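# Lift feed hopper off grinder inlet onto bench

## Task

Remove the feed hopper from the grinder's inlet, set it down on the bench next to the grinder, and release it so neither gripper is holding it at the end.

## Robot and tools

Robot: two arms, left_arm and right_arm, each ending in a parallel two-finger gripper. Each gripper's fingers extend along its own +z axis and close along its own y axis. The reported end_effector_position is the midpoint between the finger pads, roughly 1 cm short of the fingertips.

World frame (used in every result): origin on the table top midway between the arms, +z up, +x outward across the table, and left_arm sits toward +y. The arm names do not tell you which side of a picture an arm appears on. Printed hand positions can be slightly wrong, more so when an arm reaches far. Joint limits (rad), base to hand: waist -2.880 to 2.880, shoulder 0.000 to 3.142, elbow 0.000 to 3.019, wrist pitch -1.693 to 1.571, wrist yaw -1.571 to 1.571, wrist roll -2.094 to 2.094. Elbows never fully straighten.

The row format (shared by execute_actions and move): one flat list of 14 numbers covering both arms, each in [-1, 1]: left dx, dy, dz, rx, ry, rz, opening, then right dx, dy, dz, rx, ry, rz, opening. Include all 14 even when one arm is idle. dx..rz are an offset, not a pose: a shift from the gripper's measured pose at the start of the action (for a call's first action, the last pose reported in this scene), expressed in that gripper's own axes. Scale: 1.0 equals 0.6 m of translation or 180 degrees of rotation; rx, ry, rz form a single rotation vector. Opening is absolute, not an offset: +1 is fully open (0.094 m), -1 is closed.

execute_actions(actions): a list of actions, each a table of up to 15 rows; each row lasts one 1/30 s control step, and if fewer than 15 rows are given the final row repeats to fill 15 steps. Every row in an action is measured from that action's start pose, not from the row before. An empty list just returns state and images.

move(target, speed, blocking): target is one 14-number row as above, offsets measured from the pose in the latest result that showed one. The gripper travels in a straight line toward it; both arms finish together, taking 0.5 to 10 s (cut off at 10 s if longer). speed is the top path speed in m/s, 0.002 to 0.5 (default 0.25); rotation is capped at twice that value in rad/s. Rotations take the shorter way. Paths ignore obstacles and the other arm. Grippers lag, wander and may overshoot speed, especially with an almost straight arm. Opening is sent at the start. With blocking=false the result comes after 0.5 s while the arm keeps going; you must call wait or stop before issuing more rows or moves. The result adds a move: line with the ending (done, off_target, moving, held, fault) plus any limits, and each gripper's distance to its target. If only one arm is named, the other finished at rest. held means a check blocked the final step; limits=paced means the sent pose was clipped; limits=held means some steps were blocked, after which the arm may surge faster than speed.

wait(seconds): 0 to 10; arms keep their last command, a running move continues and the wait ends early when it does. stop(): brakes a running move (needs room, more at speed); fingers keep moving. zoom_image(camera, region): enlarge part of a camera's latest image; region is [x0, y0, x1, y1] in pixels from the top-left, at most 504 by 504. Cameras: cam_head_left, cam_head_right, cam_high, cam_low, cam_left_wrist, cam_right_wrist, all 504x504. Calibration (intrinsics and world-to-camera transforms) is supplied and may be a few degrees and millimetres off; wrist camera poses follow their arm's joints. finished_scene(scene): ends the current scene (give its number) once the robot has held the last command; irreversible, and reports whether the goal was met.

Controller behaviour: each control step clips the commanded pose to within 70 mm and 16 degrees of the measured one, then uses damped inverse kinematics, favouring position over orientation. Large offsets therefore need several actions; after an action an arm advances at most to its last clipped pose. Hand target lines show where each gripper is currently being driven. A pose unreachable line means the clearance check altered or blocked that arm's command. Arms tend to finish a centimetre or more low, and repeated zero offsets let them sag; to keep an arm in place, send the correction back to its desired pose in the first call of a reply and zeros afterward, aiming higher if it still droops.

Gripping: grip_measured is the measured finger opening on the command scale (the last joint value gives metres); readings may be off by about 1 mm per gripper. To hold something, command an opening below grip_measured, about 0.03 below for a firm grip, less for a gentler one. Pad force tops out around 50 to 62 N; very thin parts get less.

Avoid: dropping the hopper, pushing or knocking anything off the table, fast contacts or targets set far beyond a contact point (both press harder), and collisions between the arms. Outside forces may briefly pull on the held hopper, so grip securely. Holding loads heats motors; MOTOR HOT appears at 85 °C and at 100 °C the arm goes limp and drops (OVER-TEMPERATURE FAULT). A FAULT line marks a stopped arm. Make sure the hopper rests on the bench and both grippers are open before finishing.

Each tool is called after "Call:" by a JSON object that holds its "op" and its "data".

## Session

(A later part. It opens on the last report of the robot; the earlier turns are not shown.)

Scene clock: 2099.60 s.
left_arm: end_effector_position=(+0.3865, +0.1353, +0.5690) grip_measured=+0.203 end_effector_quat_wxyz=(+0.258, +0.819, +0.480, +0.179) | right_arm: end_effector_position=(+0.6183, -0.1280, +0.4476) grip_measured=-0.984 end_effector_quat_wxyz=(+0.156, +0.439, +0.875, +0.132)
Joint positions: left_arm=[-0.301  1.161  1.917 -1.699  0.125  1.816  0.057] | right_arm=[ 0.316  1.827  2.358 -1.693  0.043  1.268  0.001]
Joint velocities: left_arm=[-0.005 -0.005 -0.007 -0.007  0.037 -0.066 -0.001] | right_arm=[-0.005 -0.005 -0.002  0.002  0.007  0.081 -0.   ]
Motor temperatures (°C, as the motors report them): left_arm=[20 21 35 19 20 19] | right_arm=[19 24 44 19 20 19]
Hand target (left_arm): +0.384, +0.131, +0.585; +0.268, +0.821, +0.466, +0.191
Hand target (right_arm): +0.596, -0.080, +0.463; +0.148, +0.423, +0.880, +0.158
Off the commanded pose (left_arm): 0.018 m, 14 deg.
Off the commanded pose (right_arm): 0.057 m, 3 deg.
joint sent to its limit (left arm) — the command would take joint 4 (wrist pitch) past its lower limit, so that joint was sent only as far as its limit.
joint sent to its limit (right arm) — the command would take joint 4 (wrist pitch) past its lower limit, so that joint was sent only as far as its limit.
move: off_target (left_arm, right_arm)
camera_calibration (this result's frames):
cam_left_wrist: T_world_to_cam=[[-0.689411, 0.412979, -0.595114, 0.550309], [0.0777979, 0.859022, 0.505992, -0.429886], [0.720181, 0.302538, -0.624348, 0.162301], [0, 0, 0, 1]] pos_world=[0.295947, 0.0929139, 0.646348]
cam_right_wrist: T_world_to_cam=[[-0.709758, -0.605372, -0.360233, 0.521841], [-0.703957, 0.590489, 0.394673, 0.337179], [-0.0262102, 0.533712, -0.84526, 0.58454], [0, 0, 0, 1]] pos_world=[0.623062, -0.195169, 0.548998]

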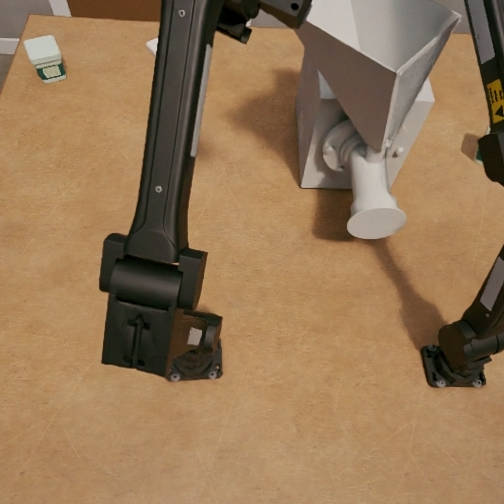

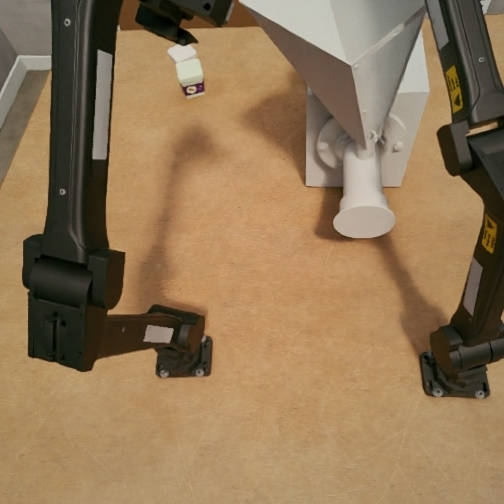

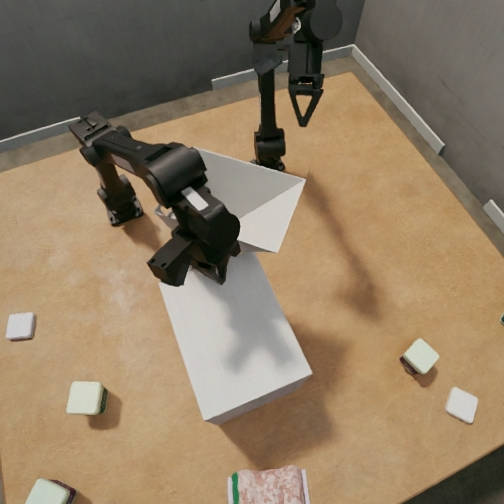

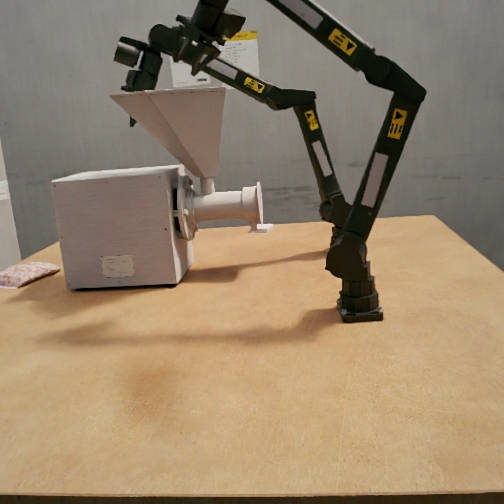

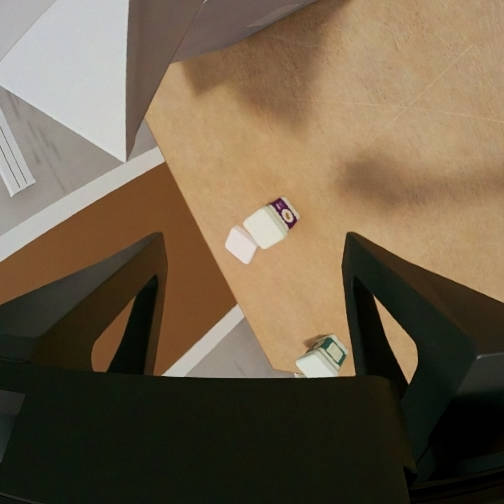

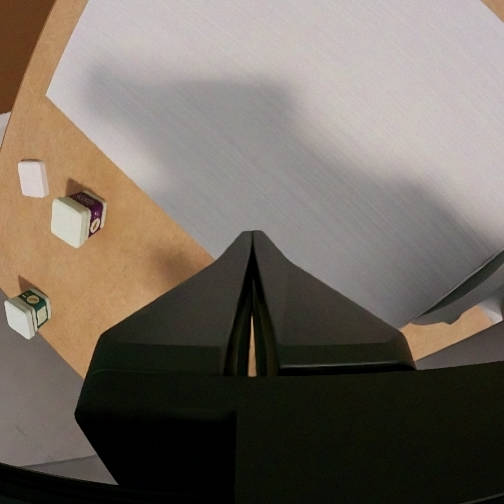

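Call:
{"op": "move", "data": {"target": [-0.0683, 0.1008, 0.0708, 0, 0, 0.05, 0.2, 0.08, 0.03, -0.025, 0, 0, 0, -1.0], "speed": 0.08}}

Scene clock: 2140.17 s.
left_arm: end_effector_position=(+0.4305, +0.0700, +0.5459) grip_measured=+0.203 end_effector_quat_wxyz=(+0.221, +0.859, +0.426, +0.179) | right_arm: end_effector_position=(+0.6197, -0.1332, +0.4475) grip_measured=-0.984 end_effector_quat_wxyz=(+0.173, +0.450, +0.869, +0.113)
Joint positions: left_arm=[-0.474  1.301  1.976 -1.668  0.019  1.819  0.057] | right_arm=[ 0.323  1.828  2.358 -1.695  0.102  1.289  0.001]
Joint velocities: left_arm=[-0.015  0.005 -0.007 -0.032 -0.037  0.095 -0.   ] | right_arm=[-0.015  0.015  0.002  0.002 -0.022  0.007 -0.   ]
Motor temperatures (°C, as the motors report them): left_arm=[20 21 33 19 20 19] | right_arm=[20 25 43 19 20 19]
Hand target (left_arm): +0.431, +0.066, +0.569; +0.244, +0.854, +0.415, +0.198
Hand target (right_arm): +0.597, -0.083, +0.460; +0.163, +0.436, +0.874, +0.139
Off the commanded pose (left_arm): 0.024 m, 4 deg.
Off the commanded pose (right_arm): 0.059 m, 3 deg.
joint sent to its limit (right arm) — the command would take joint 4 (wrist pitch) past its lower limit, so that joint was sent only as far as its limit.
move: off_target (left_arm, right_arm)
camera_calibration (this result's frames):
cam_left_wrist: T_world_to_cam=[[-0.646417, 0.546468, -0.532464, 0.531766], [0.184644, 0.789168, 0.585764, -0.450166], [0.740305, 0.280332, -0.611034, 0.121561], [0, 0, 0, 1]] pos_world=[0.336871, 0.0305859, 0.621115]
cam_right_wrist: T_world_to_cam=[[-0.725756, -0.595671, -0.344171, 0.523626], [-0.687943, 0.630926, 0.3587, 0.352765], [0.00347912, 0.497099, -0.867687, 0.574086], [0, 0, 0, 1]] pos_world=[0.62071, -0.196037, 0.551807]

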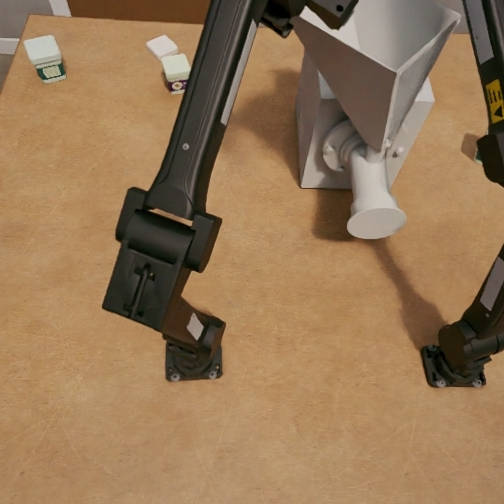

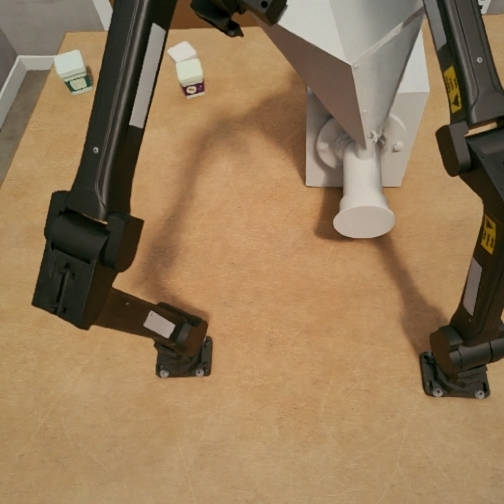

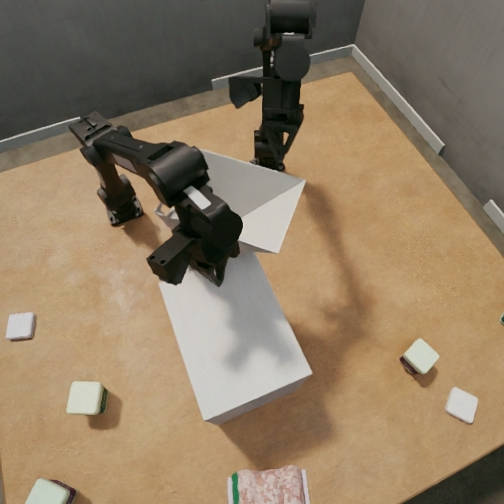

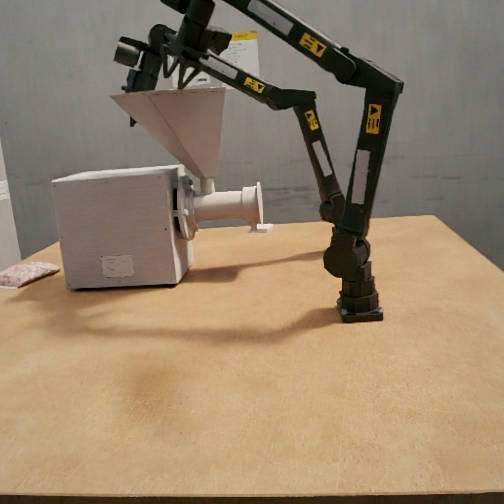

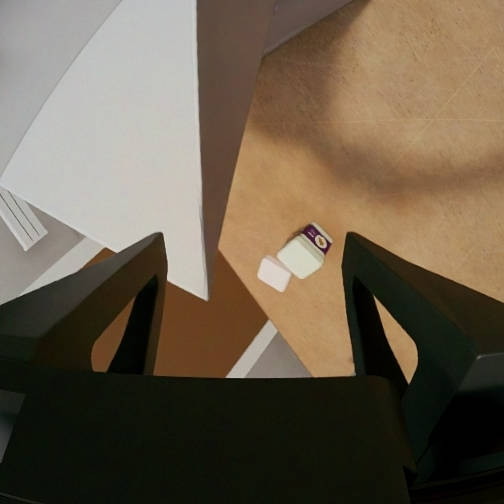

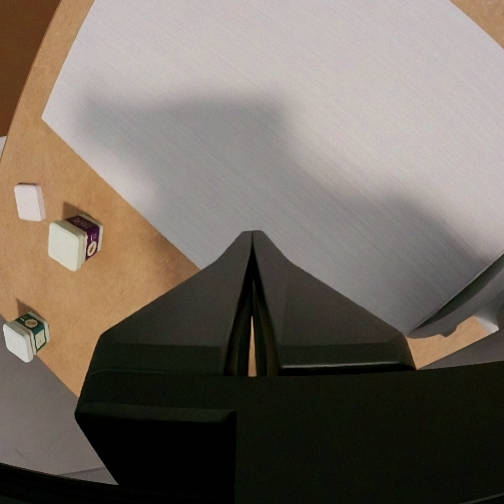

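Call:
{"op": "move", "data": {"target": [0, 0.027, 0.11, 0, 0, 0, 0.2, 0.08, 0.03, -0.025, 0, 0, 0, -1.0], "speed": 0.05}}

Scene clock: 2156.57 s.
left_arm: end_effector_position=(+0.4718, +0.0532, +0.4961) grip_measured=+0.203 end_effector_quat_wxyz=(+0.213, +0.861, +0.427, +0.174) | right_arm: end_effector_position=(+0.6209, -0.1390, +0.4483) grip_measured=-0.984 end_effector_quat_wxyz=(+0.192, +0.459, +0.862, +0.095)
Joint positions: left_arm=[-0.475  1.342  1.863 -1.534  0.014  1.819  0.057] | right_arm=[ 0.33   1.828  2.358 -1.698  0.161  1.308  0.001]
Joint velocities: left_arm=[-0.015  0.005  0.022 -0.032 -0.007 -0.051  0.001] | right_arm=[ 0.005 -0.015 -0.002  0.002  0.007  0.037 -0.001]
Motor temperatures (°C, as the motors report them): left_arm=[20 21 33 19 20 19] | right_arm=[20 25 43 19 20 19]
Hand target (left_arm): +0.474, +0.046, +0.500; +0.221, +0.859, +0.426, +0.178
Hand target (right_arm): +0.600, -0.087, +0.457; +0.181, +0.447, +0.868, +0.121
Off the commanded pose (left_arm): 0.008 m, 1 deg.
Off the commanded pose (right_arm): 0.059 m, 3 deg.
joint sent to its limit (right arm) — the command would take joint 4 (wrist pitch) past its lower limit, so that joint was sent only as far as its limit.
move: off_target (right_arm)
camera_calibration (this result's frames):
cam_left_wrist: T_world_to_cam=[[-0.655831, 0.551122, -0.515898, 0.537136], [0.192551, 0.782911, 0.591587, -0.421666], [0.729938, 0.288644, -0.619576, 0.0739165], [0, 0, 0, 1]] pos_world=[0.379508, 0.0127636, 0.572356]
cam_right_wrist: T_world_to_cam=[[-0.740342, -0.585791, -0.329761, 0.525314], [-0.67139, 0.668852, 0.319174, 0.369753], [0.0335924, 0.457696, -0.888474, 0.562759], [0, 0, 0, 1]] pos_world=[0.618256, -0.197159, 0.55521]

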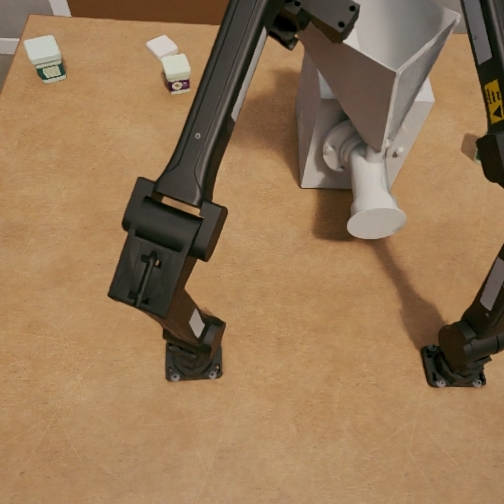

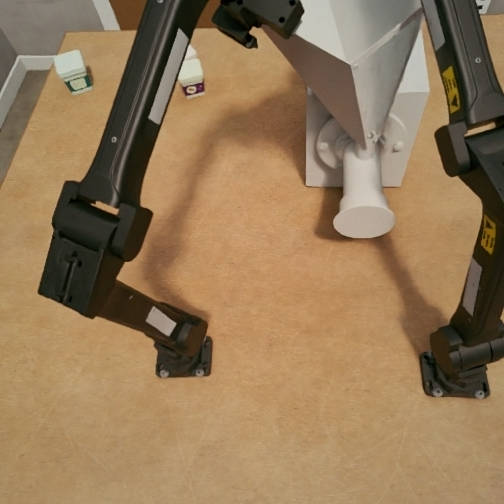

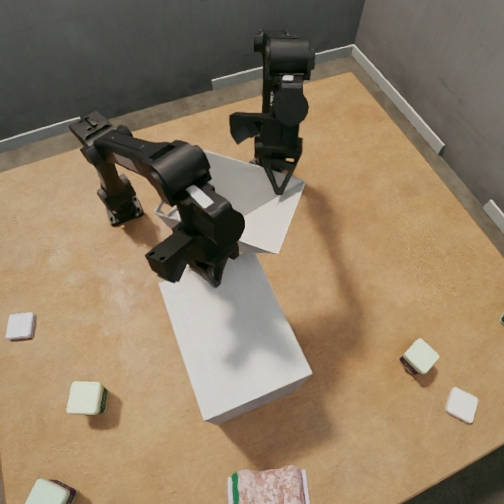

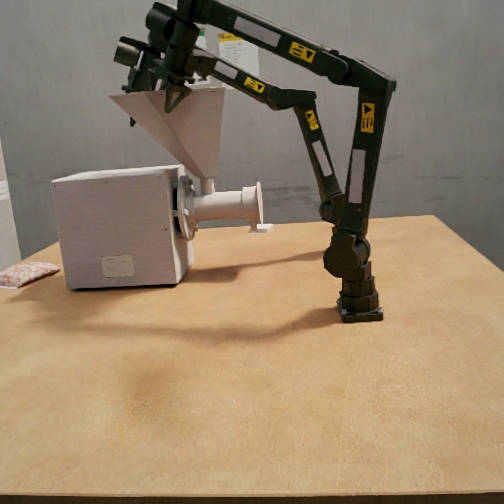

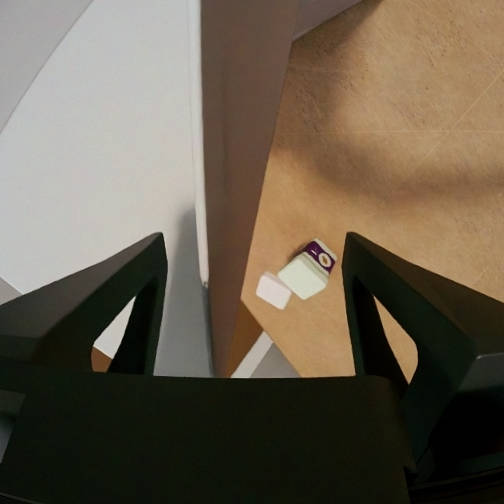

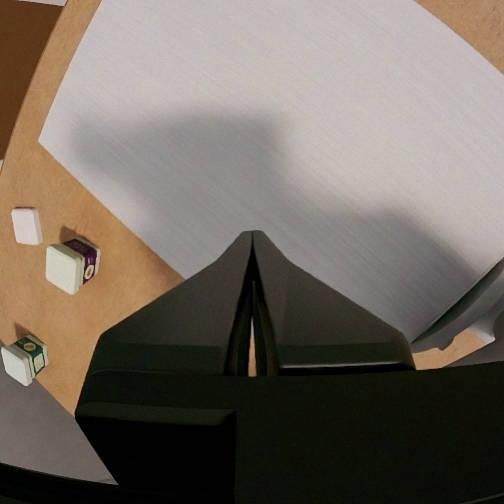

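Call:
{"op": "execute_actions", "data": {"actions": [[[0,0,0,0,0,0,-0.5, 0.08,0.03,-0.025,0,0,0,-1.0]],[[0,0,0,0,0,0,-1.0, 0.08,0.03,-0.025,0,0,0,-1.0]],[[0,0,0,0,0,0,-1.0, 0.08,0.03,-0.025,0,0,0,-1.0]]]}}

Scene clock: 2162.60 s.
left_arm: end_effector_position=(+0.4702, +0.0530, +0.4928) grip_measured=-0.845 end_effector_quat_wxyz=(+0.209, +0.865, +0.422, +0.171) | right_arm: end_effector_position=(+0.6230, -0.1494, +0.4551) grip_measured=-0.984 end_effector_quat_wxyz=(+0.254, +0.483, +0.836, +0.045)
Joint positions: left_arm=[-0.476  1.342  1.857 -1.54   0.016  1.83   0.007] | right_arm=[ 0.363  1.828  2.358 -1.7    0.345  1.372  0.001]
Joint velocities: left_arm=[-0.015 -0.005  0.037 -0.002  0.022 -0.007  0.   ] | right_arm=[-0.015 -0.005 -0.012 -0.007  0.007  0.037 -0.   ]
Motor temperatures (°C, as the motors report them): left_arm=[20 21 33 19 20 19] | right_arm=[20 25 43 19 20 19]
Hand target (left_arm): +0.470, +0.053, +0.493; +0.209, +0.865, +0.423, +0.171
Hand target (right_arm): +0.606, -0.095, +0.455; +0.242, +0.472, +0.845, +0.071
Off the commanded pose (left_arm): 0.000 m, 0 deg.
Off the commanded pose (right_arm): 0.058 m, 3 deg.
joint sent to its limit (right arm) — the command would take joint 4 (wrist pitch) past its lower limit, so that joint was sent only as far as its limit.
camera_calibration (this result's frames):
cam_left_wrist: T_world_to_cam=[[-0.653694, 0.562819, -0.505885, 0.527943], [0.206567, 0.775808, 0.596198, -0.427676], [0.728021, 0.285232, -0.6234, 0.0760719], [0, 0, 0, 1]] pos_world=[0.378075, 0.0129602, 0.569482]
cam_right_wrist: T_world_to_cam=[[-0.774183, -0.55399, -0.306164, 0.538089], [-0.618997, 0.763688, 0.183369, 0.419209], [0.132229, 0.331475, -0.934152, 0.514033], [0, 0, 0, 1]] pos_world=[0.608098, -0.192439, 0.568058]

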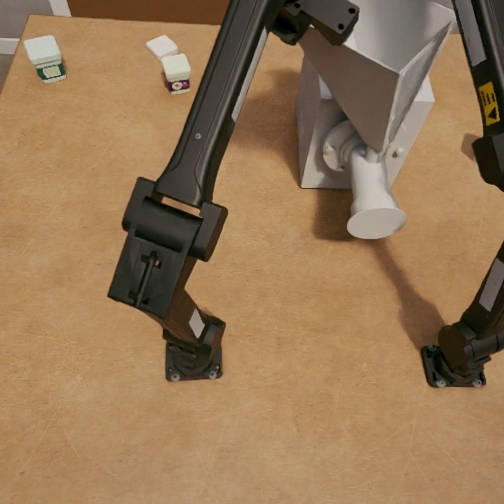

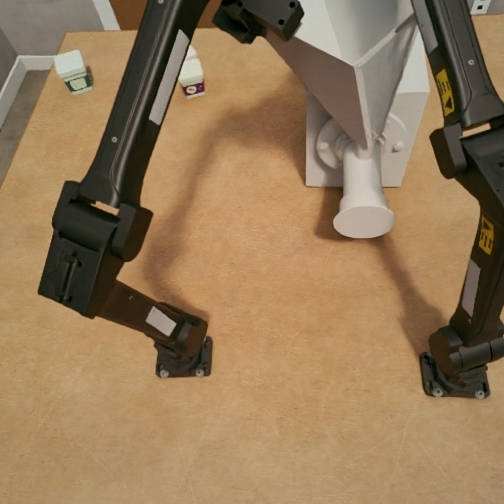

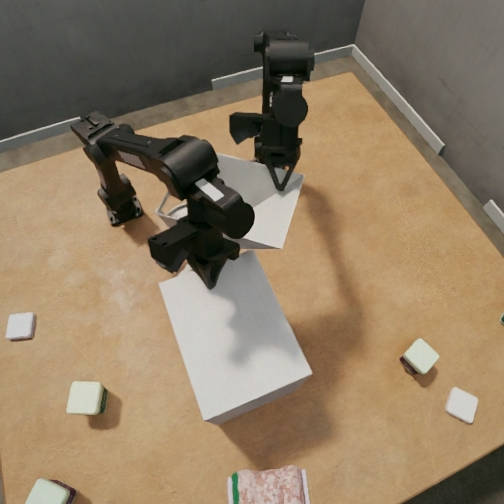

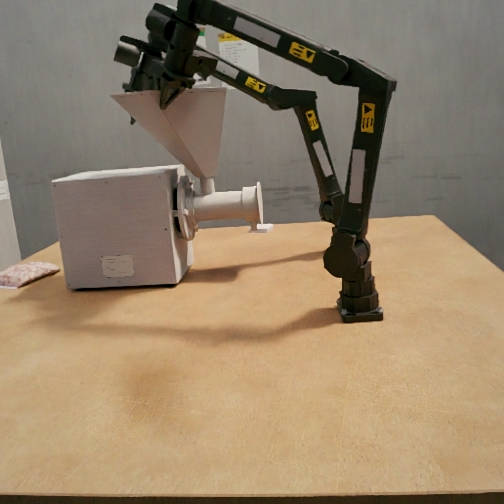

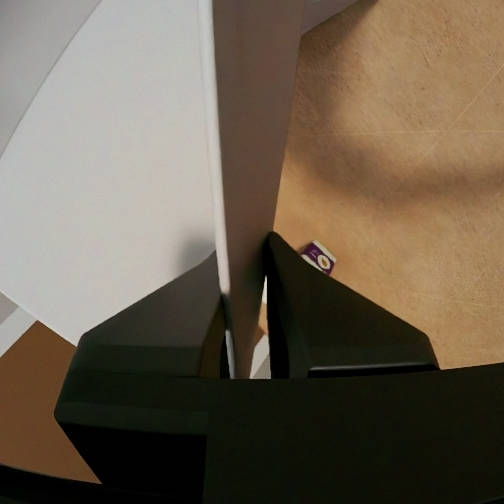

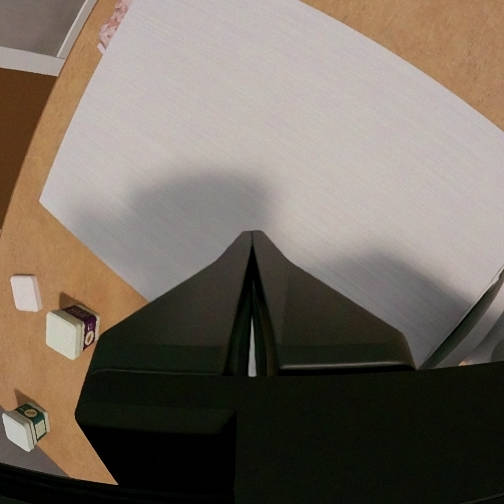

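Call:
{"op": "move", "data": {"target": [-0.0663, -0.0683, -0.0693, 0, 0, -0.11, -1.0, 0.096, 0.0455, -0.0255, 0, 0, -0.05, -1.0], "speed": 0.04}}

Scene clock: 2179.67 s.
left_arm: end_effector_position=(+0.4168, +0.0588, +0.4936) grip_measured=-0.853 end_effector_quat_wxyz=(+0.211, +0.807, +0.530, +0.152) | right_arm: end_effector_position=(+0.6188, -0.1148, +0.4466) grip_measured=-0.984 end_effector_quat_wxyz=(+0.269, +0.424, +0.865, +0.019)
Joint positions: left_arm=[-0.541  1.233  1.772 -1.586 -0.049  1.529  0.007] | right_arm=[ 0.433  1.852  2.362 -1.7    0.4    1.298  0.001]
Joint velocities: left_arm=[-0.005 -0.005 -0.002 -0.022  0.022 -0.022  0.   ] | right_arm=[-0.005 -0.005 -0.007 -0.007  0.007 -0.066 -0.   ]
Motor temperatures (°C, as the motors report them): left_arm=[20 22 31 19 20 19] | right_arm=[20 25 42 19 20 19]
Hand target (left_arm): +0.401, +0.055, +0.501; +0.234, +0.782, +0.563, +0.131
Hand target (right_arm): +0.613, -0.085, +0.454; +0.271, +0.411, +0.870, +0.038
Off the commanded pose (left_arm): 0.020 m, 6 deg.
Off the commanded pose (right_arm): 0.032 m, 2 deg.
joint sent to its limit (right arm) — the command would take joint 4 (wrist pitch) past its lower limit, so that joint was sent only as far as its limit.
move: off_target (left_arm, right_arm)
camera_calibration (this result's frames):
cam_left_wrist: T_world_to_cam=[[-0.787672, 0.35681, -0.502254, 0.556333], [0.0527035, 0.851257, 0.522095, -0.325399], [0.613837, 0.384769, -0.689317, 0.188066], [0, 0, 0, 1]] pos_world=[0.339916, 0.00613109, 0.578947]
cam_right_wrist: T_world_to_cam=[[-0.708694, -0.661632, -0.244943, 0.471204], [-0.699727, 0.703543, 0.124135, 0.461252], [0.0901957, 0.259367, -0.961558, 0.52509], [0, 0, 0, 1]] pos_world=[0.609329, -0.148939, 0.563064]

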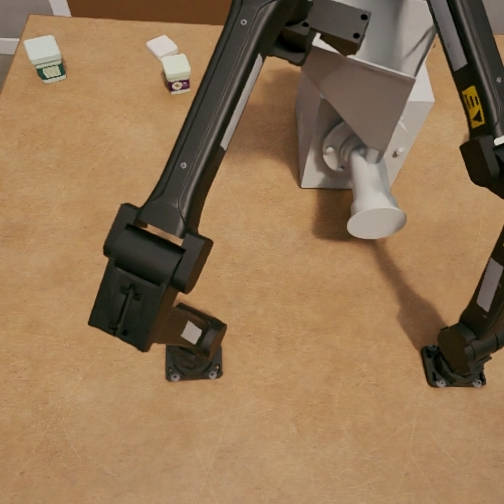

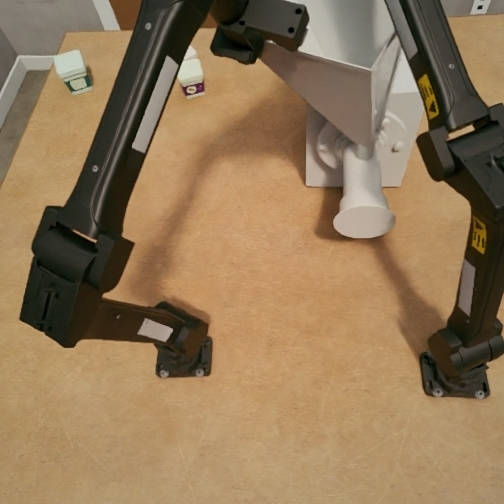

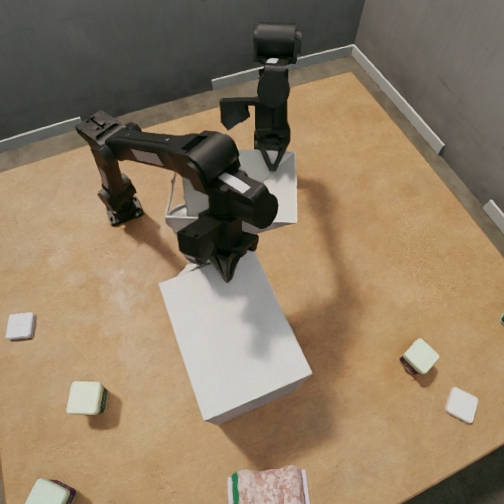

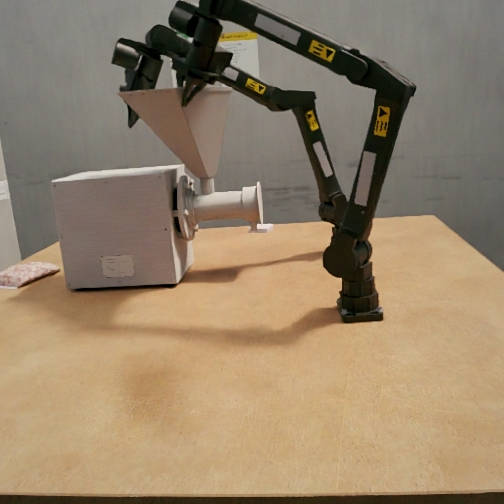

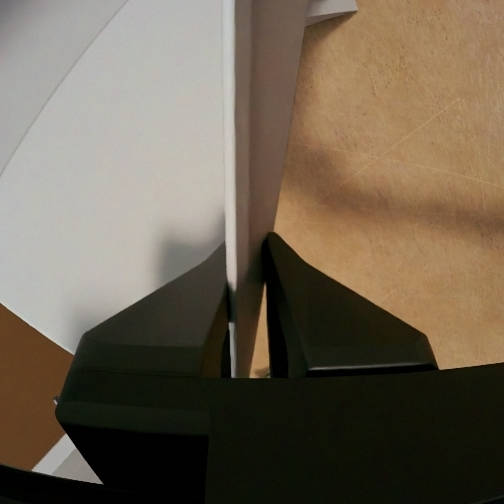

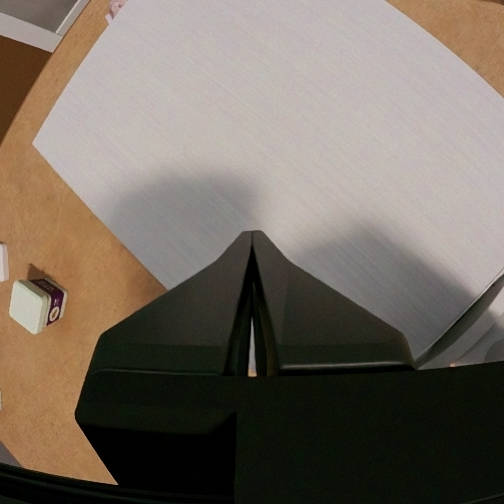

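Call:
{"op": "move", "data": {"target": [-0.0957, -0.0852, -0.075, 0, 0, -0.14, -1.0, -0.1277, -0.0258, -0.0582, 0, 0, 0, -1.0], "speed": 0.04}}

Scene clock: 2198.00 s.
left_arm: end_effector_position=(+0.3388, +0.0438, +0.4933) grip_measured=-0.907 end_effector_quat_wxyz=(+0.205, +0.701, +0.673, +0.115) | right_arm: end_effector_position=(+0.6300, -0.1681, +0.4787) grip_measured=-0.984 end_effector_quat_wxyz=(+0.281, +0.412, +0.866, +0.028)
Joint positions: left_arm=[-0.735  1.138  1.72  -1.704 -0.164  0.99   0.004] | right_arm=[ 0.335  1.831  2.416 -1.7    0.362  1.169  0.001]
Joint velocities: left_arm=[-0.005 -0.015  0.002  0.002 -0.051 -0.022  0.   ] | right_arm=[-0.005 -0.015  0.007 -0.007 -0.051  0.022 -0.   ]
Motor temperatures (°C, as the motors report them): left_arm=[20 22 31 19 20 20] | right_arm=[19 25 43 19 19 19]
Hand target (left_arm): +0.333, +0.035, +0.505; +0.238, +0.674, +0.692, +0.100
Hand target (right_arm): +0.626, -0.176, +0.505; +0.299, +0.414, +0.858, +0.045
Off the commanded pose (left_arm): 0.018 m, 6 deg.
Off the commanded pose (right_arm): 0.029 m, 2 deg.
joint sent to its limit (right arm) — the command would take joint 4 (wrist pitch) past its lower limit, so that joint was sent only as far as its limit.
move: off_target (left_arm, right_arm)
camera_calibration (this result's frames):
cam_left_wrist: T_world_to_cam=[[-0.895005, 0.0170611, -0.445729, 0.523513], [-0.194615, 0.884206, 0.424623, -0.177954], [0.401361, 0.466786, -0.788049, 0.358583], [0, 0, 0, 1]] pos_world=[0.289993, -0.0189652, 0.59149]
cam_right_wrist: T_world_to_cam=[[-0.682846, -0.681431, -0.263388, 0.440943], [-0.722105, 0.68425, 0.101819, 0.52424], [0.110841, 0.259721, -0.959302, 0.554784], [0, 0, 0, 1]] pos_world=[0.618159, -0.202328, 0.594967]

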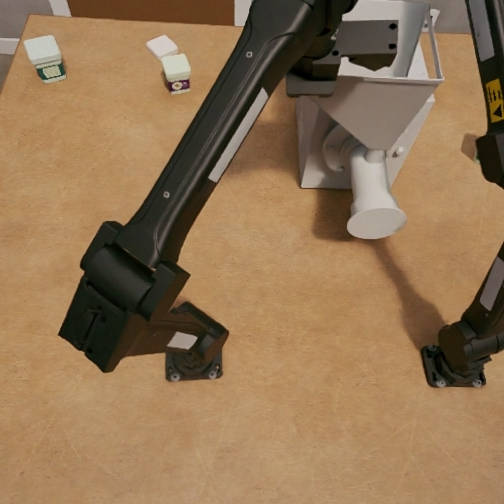

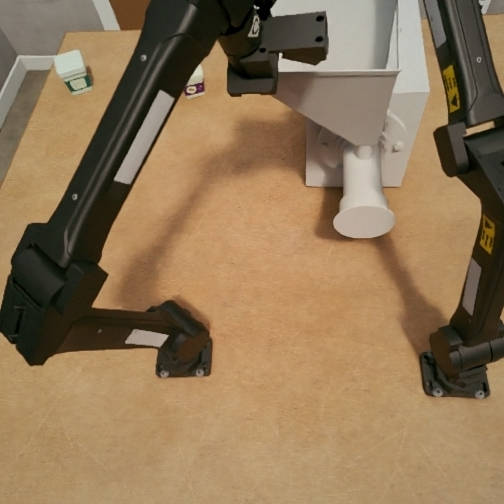

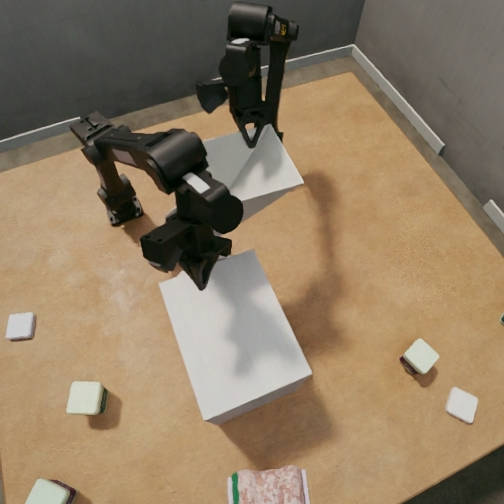

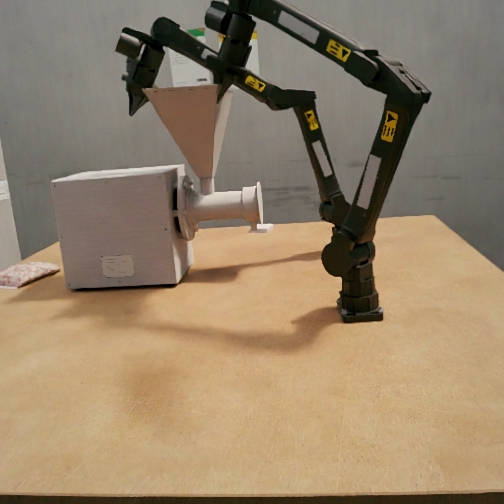

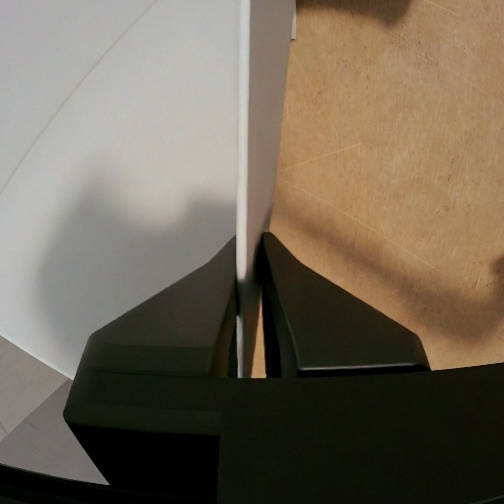

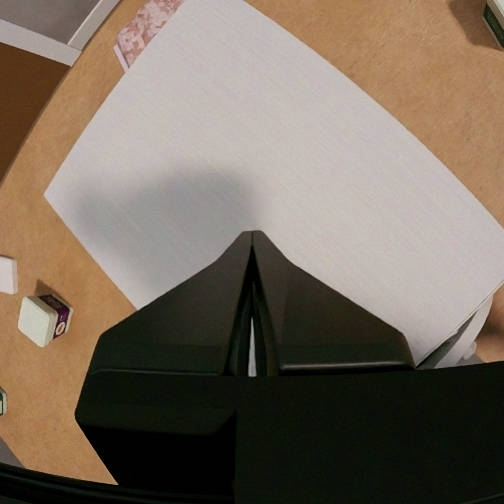

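Call:
{"op": "zoom_image", "data": {"camera": "cam_low", "region": [140, 80, 280, 250]}}

Region (140, 80, 280, 250) of cam_low's 504x504 image, scaled by 2.965, with more detail than that image has; it fills the left 415 columns of this view, and the rest is white.

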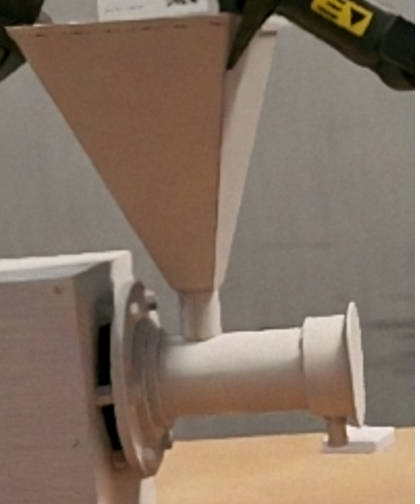

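Call:
{"op": "move", "data": {"target": [-0.018, 0, -0.02, 0, 0, 0, -1.0, 0.0173, -0.0997, -0.2705, -0.0959, 0.0728, -0.3169, 0.0], "speed": 0.1}}

Scene clock: 2279.43 s.
left_arm: end_effector_position=(+0.3384, +0.0434, +0.4932) grip_measured=-0.907 end_effector_quat_wxyz=(+0.204, +0.703, +0.671, +0.121) | right_arm: end_effector_position=(+0.5001, -0.1634, +0.5906) grip_measured=-0.002 end_effector_quat_wxyz=(+0.314, -0.097, +0.941, +0.086)
Joint positions: left_arm=[-0.743  1.138  1.719 -1.705 -0.178  0.992  0.004] | right_arm=[ 0.308  1.513  2.305 -1.7   -0.019  0.141  0.047]
Joint velocities: left_arm=[-0.005 -0.005 -0.002 -0.002  0.022 -0.051  0.   ] | right_arm=[ 0.005 -0.015  0.012 -0.007  0.022 -0.022 -0.   ]
Motor temperatures (°C, as the motors report them): left_arm=[20 21 31 19 20 20] | right_arm=[19 25 43 19 19 19]
Hand target (left_arm): +0.333, +0.035, +0.504; +0.220, +0.699, +0.670, +0.117
Hand target (right_arm): +0.499, -0.169, +0.591; +0.313, -0.097, +0.941, +0.083
Off the commanded pose (left_arm): 0.016 m, 1 deg.
Off the commanded pose (right_arm): 0.007 m, 12 deg.
joint sent to its limit (left arm) — the command would take joint 4 (wrist pitch) past its lower limit, so that joint was sent only as far as its limit.
joint sent to its limit (right arm) — the command would take joint 4 (wrist pitch) past its lower limit, so that joint was sent only as far as its limit.
move: off_target (left_arm, right_arm)
camera_calibration (this result's frames):
cam_left_wrist: T_world_to_cam=[[-0.891935, 0.025939, -0.45142, 0.524476], [-0.193815, 0.880056, 0.433517, -0.182139], [0.40852, 0.474161, -0.779925, 0.352175], [0, 0, 0, 1]] pos_world=[0.288626, -0.0202992, 0.590389]
cam_right_wrist: T_world_to_cam=[[0.258932, -0.962564, -0.0801507, -0.24025], [-0.965719, -0.256405, -0.04054, 0.467981], [0.0184714, 0.0879001, -0.995958, 0.715077], [0, 0, 0, 1]] pos_world=[0.500938, -0.174118, 0.711902]

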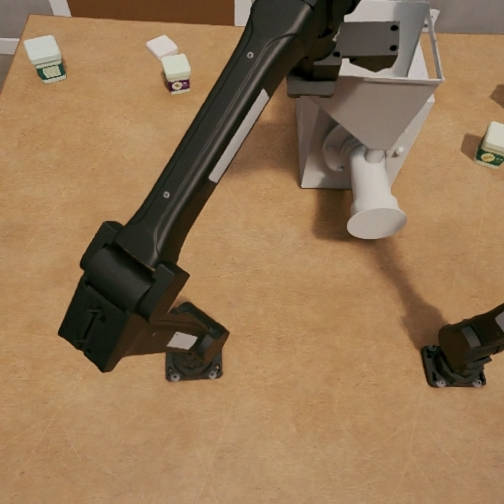

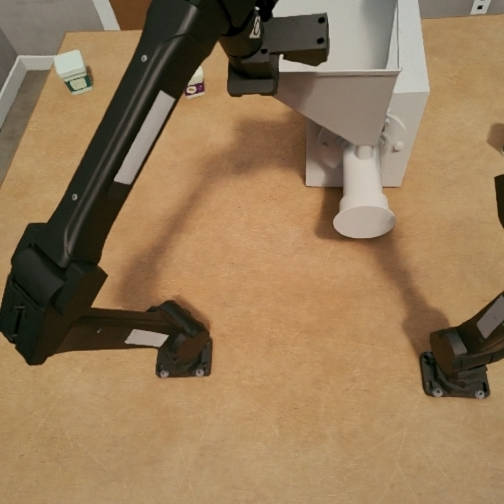

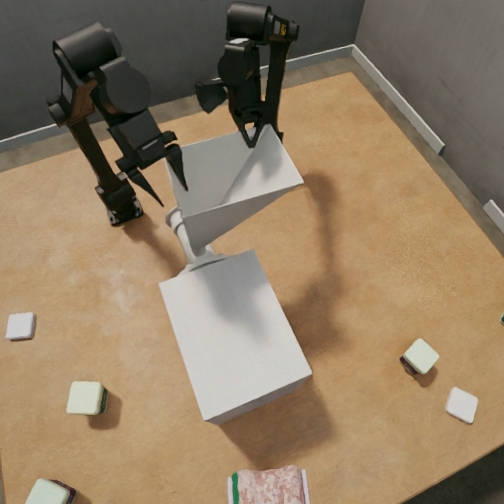

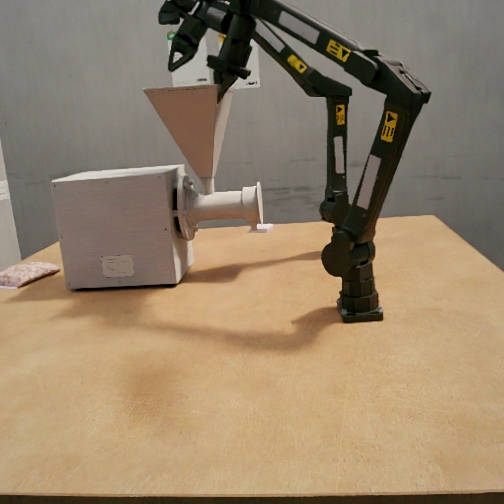

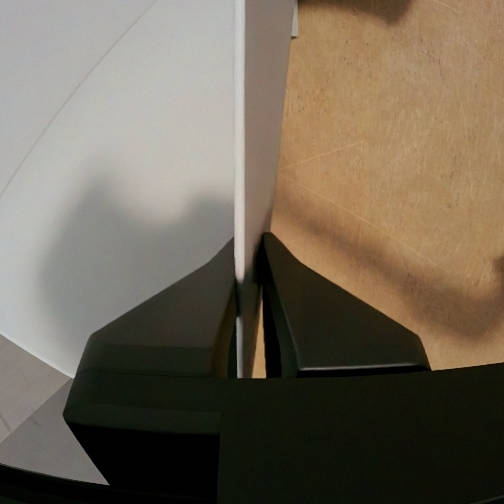

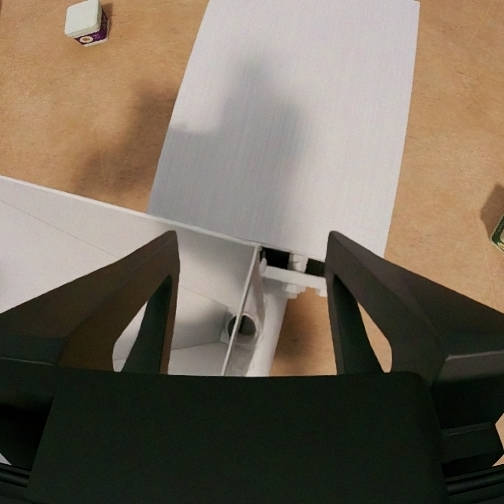

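Call:
{"op": "execute_actions", "data": {"actions": []}}

Scene clock: 2297.13 s.
left_arm: end_effector_position=(+0.3384, +0.0434, +0.4932) grip_measured=-0.907 end_effector_quat_wxyz=(+0.204, +0.703, +0.671, +0.121) | right_arm: end_effector_position=(+0.5001, -0.1634, +0.5906) grip_measured=-0.002 end_effector_quat_wxyz=(+0.314, -0.098, +0.940, +0.086)
Joint positions: left_arm=[-0.743  1.138  1.719 -1.705 -0.178  0.992  0.004] | right_arm=[ 0.308  1.513  2.305 -1.7   -0.019  0.138  0.047]
Joint velocities: left_arm=[-0.024 -0.005 -0.012  0.002  0.051 -0.007 -0.   ] | right_arm=[-0.005 -0.024 -0.002  0.012 -0.051  0.007 -0.   ]
Motor temperatures (°C, as the motors report them): left_arm=[21 21 31 19 20 20] | right_arm=[19 25 41 19 19 19]
Hand target (left_arm): +0.333, +0.035, +0.504; +0.220, +0.699, +0.670, +0.117
Hand target (right_arm): +0.499, -0.169, +0.591; +0.313, -0.097, +0.941, +0.083
Off the commanded pose (left_arm): 0.016 m, 1 deg.
Off the commanded pose (right_arm): 0.007 m, 12 deg.
camera_calibration (this result's frames):
cam_left_wrist: T_world_to_cam=[[-0.891935, 0.025939, -0.45142, 0.524476], [-0.193815, 0.880056, 0.433517, -0.182139], [0.40852, 0.474161, -0.779925, 0.352175], [0, 0, 0, 1]] pos_world=[0.288626, -0.0202992, 0.590389]
cam_right_wrist: T_world_to_cam=[[0.261004, -0.962139, -0.0785209, -0.242179], [-0.965153, -0.258499, -0.0407194, 0.467462], [0.0188802, 0.0864126, -0.996081, 0.714701], [0, 0, 0, 1]] pos_world=[0.500889, -0.173931, 0.711919]

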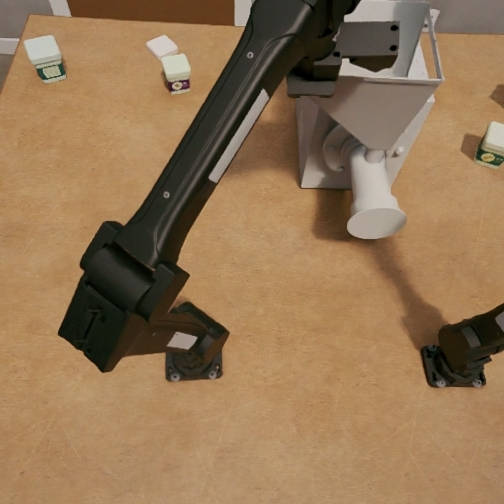

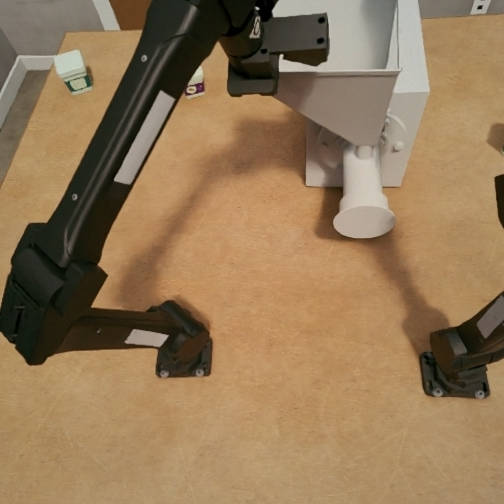

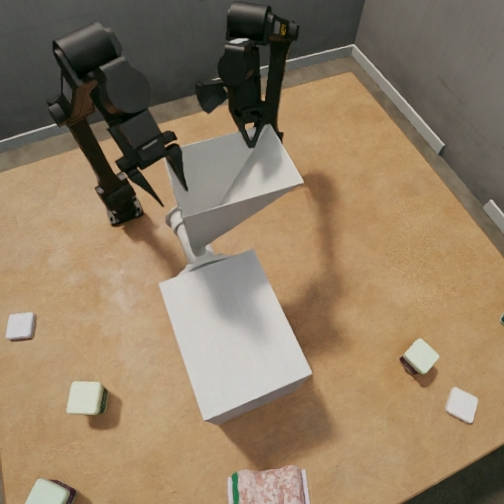

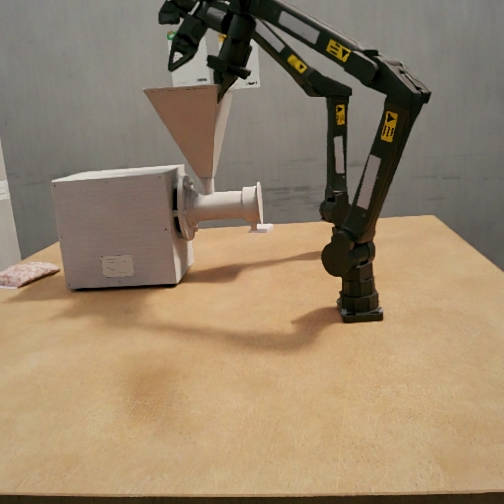

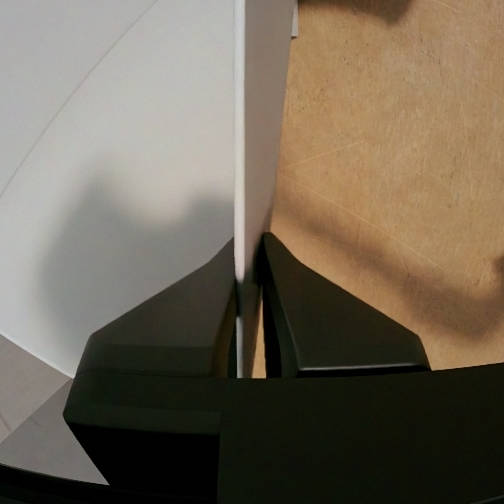

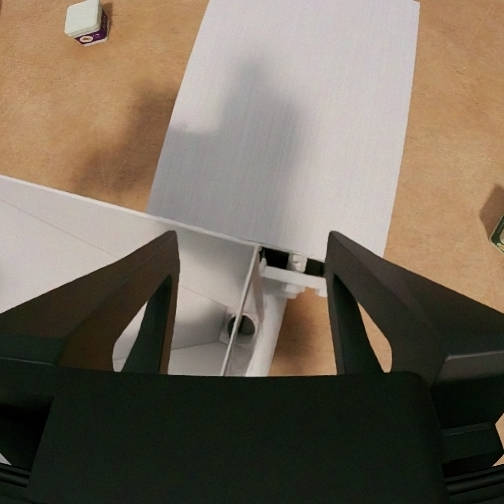

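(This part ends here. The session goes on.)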